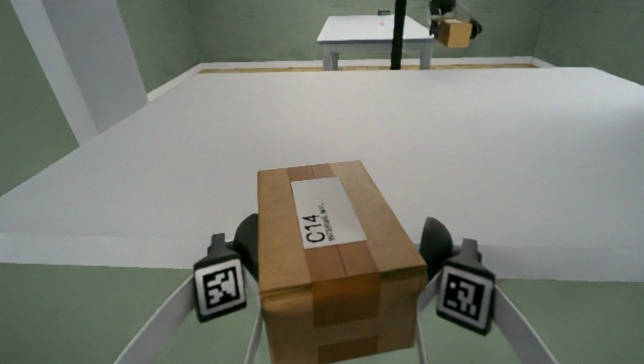

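Emit:
execute_actions --actions '[{"r2":{"joints":{"wrist_yaw_rad":2.9}},"r1":{"base":{"rotate_rad":1.55}}}]' --cameras '[]'

Emit:
execute_actions --actions '[{"r2":{"base":{"rotate_rad":1.70},"joints":{"lift_m":0.28}},"r1":{"base":{"translate_m":0.35},"joints":{"lift_m":0.85}}}]' --cameras '[]'

Emit:
execute_actions --actions '[{"r2":{"base":{"translate_m":1}},"r1":{"base":{"rotate_rad":1.57}}}]' --cameras '[]'

Emit:
execute_actions --actions '[{"r2":{"base":{"translate_m":1}},"r1":{"joints":{"arm_m":0.4}}}]' --cameras '["r1_head_camera"]'

Emit:
execute_actions --actions '[{"r2":{"base":{"translate_m":0.77}}}]' --cameras '[]'

Emit:
execute_actions --actions '[{"r2":{"base":{"rotate_rad":1.48},"joints":{"lift_m":0.85,"head_tilt_rad":-0.7}}}]' --cameras '["r2_head_camera"]'

Scene clock: 265.60 s.
r1.base_odometry: x=+1.064 y=-0.313 heading=-2.089 (m, m, rad; r1's odometry frame)
r1.turned_by_wheels: +1.550 (rad since the last result)
r1.turned_by_imu: +1.554 (rad since the last result)
r1.base_tilt: forward=-1.7 right=-0.3 (deg)
r1.lidar_m: 0.93 0.99 2.55 2.47 1.03 0.77 0.74 0.78 1.08 2.29 2.39 0.94
r1.head_depth_mm: 1877 2040 2179 2387 2011 1667 - / 1883 2031 2192 2403 2073 - - / 1890 2065 2217 2414 2086 - 1304 / 1912 2073 2230 2457 2126 1623 1324 / 1915 2065 2243 2464 2150 1669 1338 / 1936 2088 2276 2477 2230 1674 1360 / 1937 2107 2269 2496 2255 1710 1376
r1.base_status: done
r1.joint_positions: lift_m=+0.950 arm_m=+0.005 wrist_yaw_rad=+0.000 wrist_pitch_rad=-0.423 wrist_roll_rad=-0.020 gripper_m=+0.032 head_pan_rad=-1.563 head_tilt_rad=-0.507
r1.joint_status: not commanded
r1.on_its_own: gripper_m is held at +0.031, not at your +0.025, by its stall guard, which is not easing now
r1.motor_effort: left_wheel=-2(6) right_wheel=+2(7) lift_m=+43(42) arm_m=-2(2) wrist_yaw_rad=+0(0) wrist_pitch_rad=+11(12) wrist_roll_rad=+1(1) gripper_m=-20(19) head_pan_rad=-2(2) head_tilt_rad=+3(3) (%)
r1.hand_pose: x=-0.0216 y=-0.3740 z=+0.9612 quat_wxyz=(+0.699, +0.150, -0.684, -0.147) (m; r1's base frame)
r1.wrist_depth_mm: - - - - - - 879 / - - - - - - 875 / - - - - - - 895 / - - - 168 - - 888 / - - - 137 - - 889 / - - 119 116 - - 907 / - - - 100 - - 868
r2.base_odometry: x=+0.615 y=-0.105 heading=+1.066 (m, m, rad; r2's odometry frame)
r2.turned_by_wheels: +0.000 (rad since the last result)
r2.turned_by_imu: +0.000 (rad since the last result)
r2.base_tilt: forward=-1.4 right=+0.5 (deg)
r2.lidar_m: 2.18 2.28 3.18 3.66 3.65 2.67 2.52 0.95 0.70 0.68 0.71 0.99
r2.head_depth_mm: - - 3875 827 612 871 - / - 1348 3658 830 616 716 - / - - 3916 838 616 886 - / - - - 841 619 568 - / - - - 844 621 918 - / - - - 847 624 944 1074 / - - 3785 803 627 955 1111
r2.base_status: not commanded
r2.joint_positions: lift_m=+0.950 arm_m=+0.005 wrist_yaw_rad=+2.898 wrist_pitch_rad=-0.410 wrist_roll_rad=+0.006 gripper_m=+0.031 head_pan_rad=-1.563 head_tilt_rad=-0.494
r2.joint_status: all done
r2.motor_effort: left_wheel=-1(2) right_wheel=+2(2) lift_m=+38(39) arm_m=-3(3) wrist_yaw_rad=+2(2) wrist_pitch_rad=+13(13) wrist_roll_rad=+1(1) gripper_m=-18(18) head_pan_rad=-5(3) head_tilt_rad=-3(3) (%)
r2.hand_pose: x=+0.0330 y=+0.0685 z=+0.9641 quat_wxyz=(+0.227, +0.706, +0.059, +0.668) (m; r2's base frame)
r2.wrist_depth_mm: - - - - - - - / - - - - - - - / - - - - - - - / - - - 165 - - - / - - - 130 141 - - / - - - 111 114 - - / - - - 120 - - -
pictures: none
No camera images: the call's "cameras" was empty. Leave "cameras" out to get every camera's image.

Scene clock: 272.53 s.
r1.base_odometry: x=+0.890 y=-0.617 heading=-2.089 (m, m, rad; r1's odometry frame)
r1.turned_by_wheels: +0.000 (rad since the last result)
r1.turned_by_imu: +0.001 (rad since the last result)
r1.base_tilt: forward=-1.7 right=-0.3 (deg)
r1.lidar_m: 1.36 0.68 2.55 2.46 1.51 1.13 1.09 1.14 1.54 2.30 2.40 0.60
r1.head_depth_mm: 1887 2024 2181 2394 2007 1561 1275 / 1893 2030 2215 2406 2056 1589 - / 1896 2076 2232 2429 2098 1610 1250 / 1909 2045 2253 2450 2134 1638 1320 / 1926 2080 2264 2460 2169 1659 1345 / 1946 2075 2260 2510 2204 1685 1359 / 1963 2126 2280 2525 2237 1713 1369
r1.base_status: done
r1.joint_positions: lift_m=+0.850 arm_m=+0.005 wrist_yaw_rad=+0.000 wrist_pitch_rad=-0.423 wrist_roll_rad=-0.020 gripper_m=+0.032 head_pan_rad=-1.563 head_tilt_rad=-0.507
r1.joint_status: all done
r1.on_its_own: gripper_m is held at +0.031, not at your +0.025, by its stall guard, which is not easing now
r1.motor_effort: left_wheel=-2(4) right_wheel=+2(8) lift_m=+23(36) arm_m=-2(2) wrist_yaw_rad=+1(0) wrist_pitch_rad=+12(12) wrist_roll_rad=+2(1) gripper_m=-19(19) head_pan_rad=-2(2) head_tilt_rad=+3(2) (%)
r1.hand_pose: x=-0.0216 y=-0.3740 z=+0.8619 quat_wxyz=(+0.698, +0.150, -0.684, -0.147) (m; r1's base frame)
r1.wrist_depth_mm: - - - - - - - / - - - - - - - / - - - - - - - / - - - 168 - - - / - - - 137 - - - / - - 119 115 - - - / - - 960 100 966 - -
r2.base_odometry: x=+0.615 y=-0.105 heading=+2.766 (m, m, rad; r2's odometry frame)
r2.turned_by_wheels: +1.700 (rad since the last result)
r2.turned_by_imu: +1.683 (rad since the last result)
r2.base_tilt: forward=-1.3 right=+0.5 (deg)
r2.lidar_m: 3.67 3.25 2.58 1.65 0.85 0.69 0.68 0.75 1.16 2.18 2.39 3.70
r2.head_depth_mm: 1801 1958 2112 2339 1991 1593 1321 / 1828 1977 2168 2367 1998 1592 1319 / 1878 2023 2211 2439 2021 1599 1320 / 1907 2063 2266 2467 2017 1611 1325 / 1948 2109 2336 2506 2023 1602 1331 / 1998 2167 2395 2577 2045 1617 1337 / 2021 2228 2453 2624 2046 1613 1342
r2.base_status: done
r2.joint_positions: lift_m=+0.280 arm_m=+0.005 wrist_yaw_rad=+2.899 wrist_pitch_rad=-0.410 wrist_roll_rad=+0.006 gripper_m=+0.031 head_pan_rad=-1.563 head_tilt_rad=-0.494
r2.joint_status: all done
r2.motor_effort: left_wheel=-2(5) right_wheel=+3(7) lift_m=+23(35) arm_m=-3(2) wrist_yaw_rad=+2(2) wrist_pitch_rad=+13(13) wrist_roll_rad=+1(1) gripper_m=-18(18) head_pan_rad=-4(4) head_tilt_rad=-3(3) (%)
r2.hand_pose: x=+0.0330 y=+0.0685 z=+0.2947 quat_wxyz=(+0.227, +0.706, +0.059, +0.668) (m; r2's base frame)
r2.wrist_depth_mm: - - - - - - - / 827 - - - - - - / 825 - - - - - - / 792 - 803 165 782 768 746 / 649 628 661 129 140 616 595 / 540 537 - 110 114 511 501 / 472 - - 120 412 430 429
pictures: none
No camera images: the call's "cameras" was empty. Leave "cameras" out to get every camera's image.

Scene clock: 277.57 s.
r1.base_odometry: x=+0.890 y=-0.617 heading=-0.519 (m, m, rad; r1's odometry frame)
r1.turned_by_wheels: +1.570 (rad since the last result)
r1.turned_by_imu: +1.574 (rad since the last result)
r1.base_tilt: forward=-1.7 right=-0.3 (deg)
r1.lidar_m: 2.46 1.52 1.13 1.09 1.13 1.55 2.30 2.39 0.60 1.42 0.68 2.55
r1.head_depth_mm: 2637 2874 3049 1257 833 698 1273 / 2638 2871 3013 1204 851 681 - / 2695 2890 2965 1238 870 691 1257 / 2684 2887 3081 1275 887 726 1324 / 2698 2884 3054 1304 904 737 1330 / 2698 2867 3152 1437 921 741 1273 / 2718 2932 3175 3355 942 746 841
r1.base_status: done
r1.joint_positions: lift_m=+0.850 arm_m=+0.005 wrist_yaw_rad=+0.000 wrist_pitch_rad=-0.423 wrist_roll_rad=-0.020 gripper_m=+0.032 head_pan_rad=-1.563 head_tilt_rad=-0.507
r1.joint_status: not commanded
r1.on_its_own: gripper_m is held at +0.031, not at your +0.025, by its stall guard, which is not easing now
r1.motor_effort: left_wheel=-1(6) right_wheel=+2(7) lift_m=+23(23) arm_m=-2(2) wrist_yaw_rad=+1(0) wrist_pitch_rad=+12(12) wrist_roll_rad=+1(1) gripper_m=-20(20) head_pan_rad=-2(2) head_tilt_rad=+3(2) (%)
r1.hand_pose: x=-0.0216 y=-0.3740 z=+0.8619 quat_wxyz=(+0.698, +0.150, -0.684, -0.147) (m; r1's base frame)
r1.wrist_depth_mm: - - - - - - - / - 640 638 621 650 - - / 467 466 466 466 469 467 - / 373 373 366 169 372 368 - / 450 - 277 138 276 428 - / 523 - 119 115 319 - - / 977 823 951 100 564 973 -
r2.base_odometry: x=-0.315 y=+0.262 heading=+2.766 (m, m, rad; r2's odometry frame)
r2.turned_by_wheels: +0.000 (rad since the last result)
r2.turned_by_imu: -0.002 (rad since the last result)
r2.base_tilt: forward=-1.3 right=+0.6 (deg)
r2.lidar_m: 2.66 2.92 2.47 2.41 2.07 1.69 1.68 1.83 2.36 2.34 2.56 2.68
r2.head_depth_mm: 1928 2095 2272 2458 2000 1574 1316 / 1963 2118 2286 2487 2007 1586 1320 / 1990 2179 2395 2579 2026 1593 1319 / 2049 2212 2440 2627 2017 1608 1331 / 2070 2267 2483 2643 2036 1616 1328 / 2118 2318 2566 2745 2032 1604 1333 / 2163 2397 2599 2795 2030 1618 1333
r2.base_status: done
r2.joint_positions: lift_m=+0.280 arm_m=+0.005 wrist_yaw_rad=+2.899 wrist_pitch_rad=-0.410 wrist_roll_rad=+0.006 gripper_m=+0.031 head_pan_rad=-1.563 head_tilt_rad=-0.494
r2.joint_status: not commanded
r2.motor_effort: left_wheel=-1(8) right_wheel=+2(7) lift_m=+24(23) arm_m=-2(2) wrist_yaw_rad=+1(2) wrist_pitch_rad=+13(13) wrist_roll_rad=+1(1) gripper_m=-19(18) head_pan_rad=-4(4) head_tilt_rad=-3(3) (%)
r2.hand_pose: x=+0.0328 y=+0.0685 z=+0.2947 quat_wxyz=(+0.227, +0.706, +0.059, +0.668) (m; r2's base frame)
r2.wrist_depth_mm: - - - - - - - / - - - - - - - / - - - - - - - / 838 - 813 165 775 762 768 / 662 645 671 130 141 601 602 / 535 525 - 111 114 509 506 / 471 - - 120 410 427 430
pictures: none
No camera images: the call's "cameras" was empty. Leave "cameras" out to get every camera's image.

Scene clock: 282.60 s.
r1.base_odometry: x=+0.890 y=-0.617 heading=-0.519 (m, m, rad; r1's odometry frame)
r1.turned_by_wheels: +0.000 (rad since the last result)
r1.turned_by_imu: +0.000 (rad since the last result)
r1.base_tilt: forward=-1.7 right=-0.3 (deg)
r1.lidar_m: 2.46 1.53 1.13 1.09 1.14 1.54 2.30 2.40 0.60 1.41 0.68 2.55
r1.head_depth_mm: 2637 2808 3081 2779 806 699 1279 / 2636 2884 2989 1372 798 704 1295 / 2680 2872 2991 1387 815 715 1310 / 2672 2917 3044 1272 890 726 1325 / 2698 2890 3052 1309 906 737 1333 / 2731 2908 3121 1428 922 742 1274 / 2709 2941 3191 3346 944 748 841
r1.base_status: not commanded
r1.joint_positions: lift_m=+0.850 arm_m=+0.400 wrist_yaw_rad=+0.000 wrist_pitch_rad=-0.423 wrist_roll_rad=-0.020 gripper_m=+0.032 head_pan_rad=-1.563 head_tilt_rad=-0.507
r1.joint_status: all done
r1.on_its_own: gripper_m is held at +0.031, not at your +0.025, by its stall guard, which is not easing now
r1.motor_effort: left_wheel=-1(2) right_wheel=+2(2) lift_m=+24(23) arm_m=+2(2) wrist_yaw_rad=+0(0) wrist_pitch_rad=+12(12) wrist_roll_rad=+2(2) gripper_m=-20(19) head_pan_rad=-2(2) head_tilt_rad=+3(3) (%)
r1.hand_pose: x=-0.0216 y=-0.7685 z=+0.8619 quat_wxyz=(+0.698, +0.150, -0.684, -0.147) (m; r1's base frame)
r1.wrist_depth_mm: - - - - - - - / - 638 610 632 629 - - / 470 469 459 460 461 466 - / 363 366 366 169 368 371 - / 306 307 222 138 222 303 300 / 259 259 119 116 184 258 259 / 225 225 215 100 219 225 224
r2.base_odometry: x=-1.245 y=+0.629 heading=+2.766 (m, m, rad; r2's odometry frame)
r2.turned_by_wheels: +0.000 (rad since the last result)
r2.turned_by_imu: -0.002 (rad since the last result)
r2.base_tilt: forward=-1.4 right=+0.5 (deg)
r2.lidar_m: 1.66 1.82 2.31 2.29 2.49 2.69 2.68 2.92 2.51 2.49 2.07 1.68
r2.head_depth_mm: 2041 2209 2420 2564 2008 1590 1319 / 2103 2277 2470 2642 2012 1591 1320 / 2131 2328 2559 2662 2027 1596 1327 / 2180 2362 2582 2767 2020 1601 1326 / 2209 2431 2654 2766 2018 1603 1331 / 2284 2490 2719 2757 2045 1612 1330 / 2338 2542 2785 2786 2049 1624 1333
r2.base_status: done
r2.joint_positions: lift_m=+0.280 arm_m=+0.005 wrist_yaw_rad=+2.899 wrist_pitch_rad=-0.410 wrist_roll_rad=+0.006 gripper_m=+0.031 head_pan_rad=-1.563 head_tilt_rad=-0.494
r2.joint_status: not commanded
r2.motor_effort: left_wheel=-1(8) right_wheel=+1(6) lift_m=+23(23) arm_m=-2(3) wrist_yaw_rad=+0(2) wrist_pitch_rad=+13(13) wrist_roll_rad=+1(1) gripper_m=-19(18) head_pan_rad=-3(4) head_tilt_rad=-3(3) (%)
r2.hand_pose: x=+0.0328 y=+0.0685 z=+0.2947 quat_wxyz=(+0.227, +0.706, +0.059, +0.668) (m; r2's base frame)
r2.wrist_depth_mm: - - - - - - - / - - - - - - - / - - - - - - - / 825 - 824 164 776 777 760 / 652 648 668 129 141 618 610 / 536 537 - 111 114 505 500 / 471 - - 120 420 427 428
pictures: r1_head_camera (sideways: a quarter turn clockwise sets it upright)
Images, in order (width x height): r1_head_camera 896x504.

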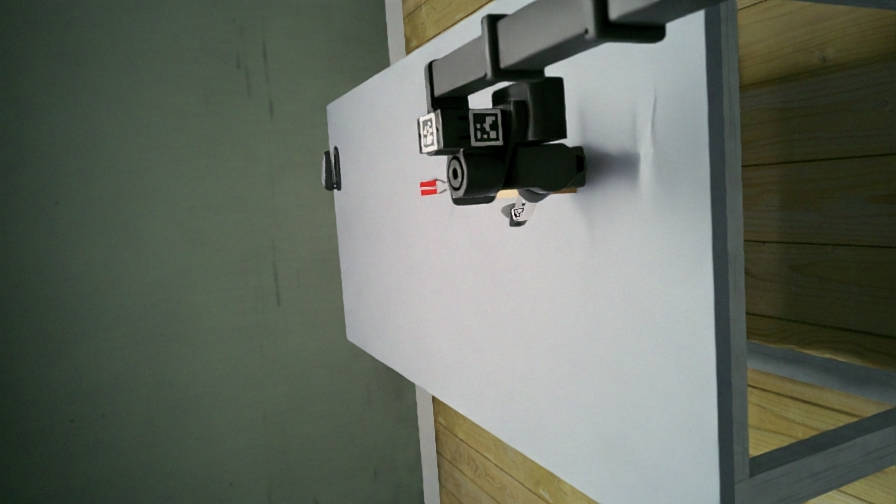

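Scene clock: 287.03 s.
r1.base_odometry: x=+0.890 y=-0.617 heading=-0.519 (m, m, rad; r1's odometry frame)
r1.turned_by_wheels: +0.000 (rad since the last result)
r1.turned_by_imu: +0.000 (rad since the last result)
r1.base_tilt: forward=-1.7 right=-0.3 (deg)
r1.lidar_m: 2.46 1.53 1.13 1.09 1.13 1.55 2.30 2.39 0.60 1.41 0.68 2.54
r1.head_depth_mm: 2615 2875 3091 2805 806 697 1276 / 2654 2865 2999 1374 800 706 1291 / 2691 2888 3028 1387 814 715 1307 / 2695 2891 3069 1275 887 727 1330 / 2688 2936 3088 1310 903 735 1330 / 2694 2898 3164 1420 922 745 1272 / 2744 2916 3195 3343 940 749 840
r1.base_status: not commanded
r1.joint_positions: lift_m=+0.850 arm_m=+0.400 wrist_yaw_rad=+0.000 wrist_pitch_rad=-0.423 wrist_roll_rad=-0.020 gripper_m=+0.032 head_pan_rad=-1.563 head_tilt_rad=-0.507
r1.joint_status: not commanded
r1.on_its_own: gripper_m is held at +0.031, not at your +0.025, by its stall guard, which is not easing now
r1.motor_effort: left_wheel=-1(2) right_wheel=+2(2) lift_m=+23(23) arm_m=+2(2) wrist_yaw_rad=+0(1) wrist_pitch_rad=+11(12) wrist_roll_rad=+1(1) gripper_m=-19(19) head_pan_rad=-2(2) head_tilt_rad=+3(3) (%)
r1.hand_pose: x=-0.0216 y=-0.7685 z=+0.8619 quat_wxyz=(+0.698, +0.150, -0.684, -0.147) (m; r1's base frame)
r1.wrist_depth_mm: - - - - - - - / - 633 633 636 628 - - / 465 462 465 459 463 468 - / 369 369 366 169 367 368 - / 305 302 220 137 222 299 302 / 260 258 120 116 184 258 260 / 226 227 214 101 219 228 223
r2.base_odometry: x=-1.961 y=+0.912 heading=+2.766 (m, m, rad; r2's odometry frame)
r2.turned_by_wheels: +0.000 (rad since the last result)
r2.turned_by_imu: -0.002 (rad since the last result)
r2.base_tilt: forward=-1.4 right=+0.5 (deg)
r2.lidar_m: 0.89 0.98 1.51 2.18 2.37 3.50 3.45 3.27 2.62 2.26 1.12 0.90
r2.head_depth_mm: 2137 2336 2526 2660 2003 1583 1318 / 2193 2379 2595 2712 2016 1601 1314 / 2241 2431 2647 2717 2017 1603 1321 / 2281 2495 2711 2739 2027 1598 1328 / 2312 2494 2694 2636 2031 1625 1326 / 1951 2017 2086 2160 2009 1616 1330 / 1586 1616 1666 1718 1705 1617 1334
r2.base_status: done
r2.joint_positions: lift_m=+0.280 arm_m=+0.005 wrist_yaw_rad=+2.899 wrist_pitch_rad=-0.410 wrist_roll_rad=+0.006 gripper_m=+0.031 head_pan_rad=-1.563 head_tilt_rad=-0.494
r2.joint_status: not commanded
r2.motor_effort: left_wheel=-1(9) right_wheel=+2(7) lift_m=+23(24) arm_m=-2(2) wrist_yaw_rad=+0(1) wrist_pitch_rad=+13(13) wrist_roll_rad=+1(1) gripper_m=-18(18) head_pan_rad=-5(4) head_tilt_rad=-3(3) (%)
r2.hand_pose: x=+0.0328 y=+0.0685 z=+0.2947 quat_wxyz=(+0.227, +0.706, +0.059, +0.668) (m; r2's base frame)
r2.wrist_depth_mm: - - - - - - 993 / - - - - - - 999 / - - - - - - 919 / 842 - 804 165 790 786 754 / 656 636 673 129 141 608 592 / 543 529 - 111 114 505 505 / 466 - - 120 411 431 432
pictures: none
No camera images: the call's "cameras" was empty. Leave "cameras" out to get every camera's image.

Scene clock: 293.03 s.
r1.base_odometry: x=+0.890 y=-0.617 heading=-0.519 (m, m, rad; r1's odometry frame)
r1.turned_by_wheels: +0.000 (rad since the last result)
r1.turned_by_imu: +0.000 (rad since the last result)
r1.base_tilt: forward=-1.8 right=-0.3 (deg)
r1.lidar_m: 2.46 1.53 1.13 1.09 1.13 1.54 2.30 2.40 0.60 1.41 0.67 2.55
r1.head_depth_mm: 2629 2818 3063 2767 805 699 1269 / 2639 2868 2991 1372 804 703 1292 / 2642 2851 3004 1391 814 716 1300 / 2677 2890 3104 1272 882 730 1332 / 2718 2921 3059 1306 904 735 1336 / 2700 2906 3163 1436 921 743 1268 / 2720 2954 3192 3278 942 747 840
r1.base_status: not commanded
r1.joint_positions: lift_m=+0.850 arm_m=+0.400 wrist_yaw_rad=+0.000 wrist_pitch_rad=-0.423 wrist_roll_rad=-0.020 gripper_m=+0.032 head_pan_rad=-1.563 head_tilt_rad=-0.507
r1.joint_status: not commanded
r1.on_its_own: gripper_m is held at +0.031, not at your +0.025, by its stall guard, which is not easing now
r1.motor_effort: left_wheel=-2(2) right_wheel=+2(2) lift_m=+23(23) arm_m=+2(2) wrist_yaw_rad=+1(0) wrist_pitch_rad=+12(12) wrist_roll_rad=+1(1) gripper_m=-19(19) head_pan_rad=-2(2) head_tilt_rad=+3(3) (%)
r1.hand_pose: x=-0.0216 y=-0.7685 z=+0.8619 quat_wxyz=(+0.698, +0.150, -0.684, -0.147) (m; r1's base frame)
r1.wrist_depth_mm: - - - - - - - / - 631 638 620 633 - - / 461 464 466 458 461 466 - / 368 365 370 168 366 364 - / 301 304 219 138 220 301 301 / 260 260 119 116 184 259 257 / 225 227 214 100 220 226 225
r2.base_odometry: x=-1.961 y=+0.912 heading=-2.038 (m, m, rad; r2's odometry frame)
r2.turned_by_wheels: +1.480 (rad since the last result)
r2.turned_by_imu: +1.465 (rad since the last result)
r2.base_tilt: forward=-1.4 right=+0.4 (deg)
r2.lidar_m: 2.18 2.31 3.29 3.45 3.50 2.65 2.61 1.20 0.91 0.89 0.95 1.37
r2.head_depth_mm: 728 813 918 814 663 1401 - / 735 822 934 820 667 1410 - / 743 834 945 824 669 1424 - / 753 846 958 827 690 1445 - / 760 859 962 833 694 1391 1178 / 774 866 994 1135 716 1397 1206 / 780 884 1011 1189 1429 1394 1206
r2.base_status: done
r2.joint_positions: lift_m=+0.850 arm_m=+0.005 wrist_yaw_rad=+2.899 wrist_pitch_rad=-0.411 wrist_roll_rad=+0.006 gripper_m=+0.031 head_pan_rad=-1.563 head_tilt_rad=-0.692
r2.joint_status: all done
r2.motor_effort: left_wheel=-2(9) right_wheel=+2(4) lift_m=+39(42) arm_m=-3(3) wrist_yaw_rad=+1(1) wrist_pitch_rad=+13(13) wrist_roll_rad=+1(1) gripper_m=-19(18) head_pan_rad=-4(3) head_tilt_rad=-4(22) (%)
r2.hand_pose: x=+0.0328 y=+0.0684 z=+0.8640 quat_wxyz=(+0.227, +0.706, +0.059, +0.668) (m; r2's base frame)
r2.wrist_depth_mm: - - - - - - - / - - - - - - - / - - - - - - - / - - - 165 - - - / - - - 130 141 - - / - - - 111 114 - - / - - - 120 - - -
pictures: r2_head_camera (sideways: a quarter turn clockwise sets it upright)
Images, in order (width x height): r2_head_camera 896x504.

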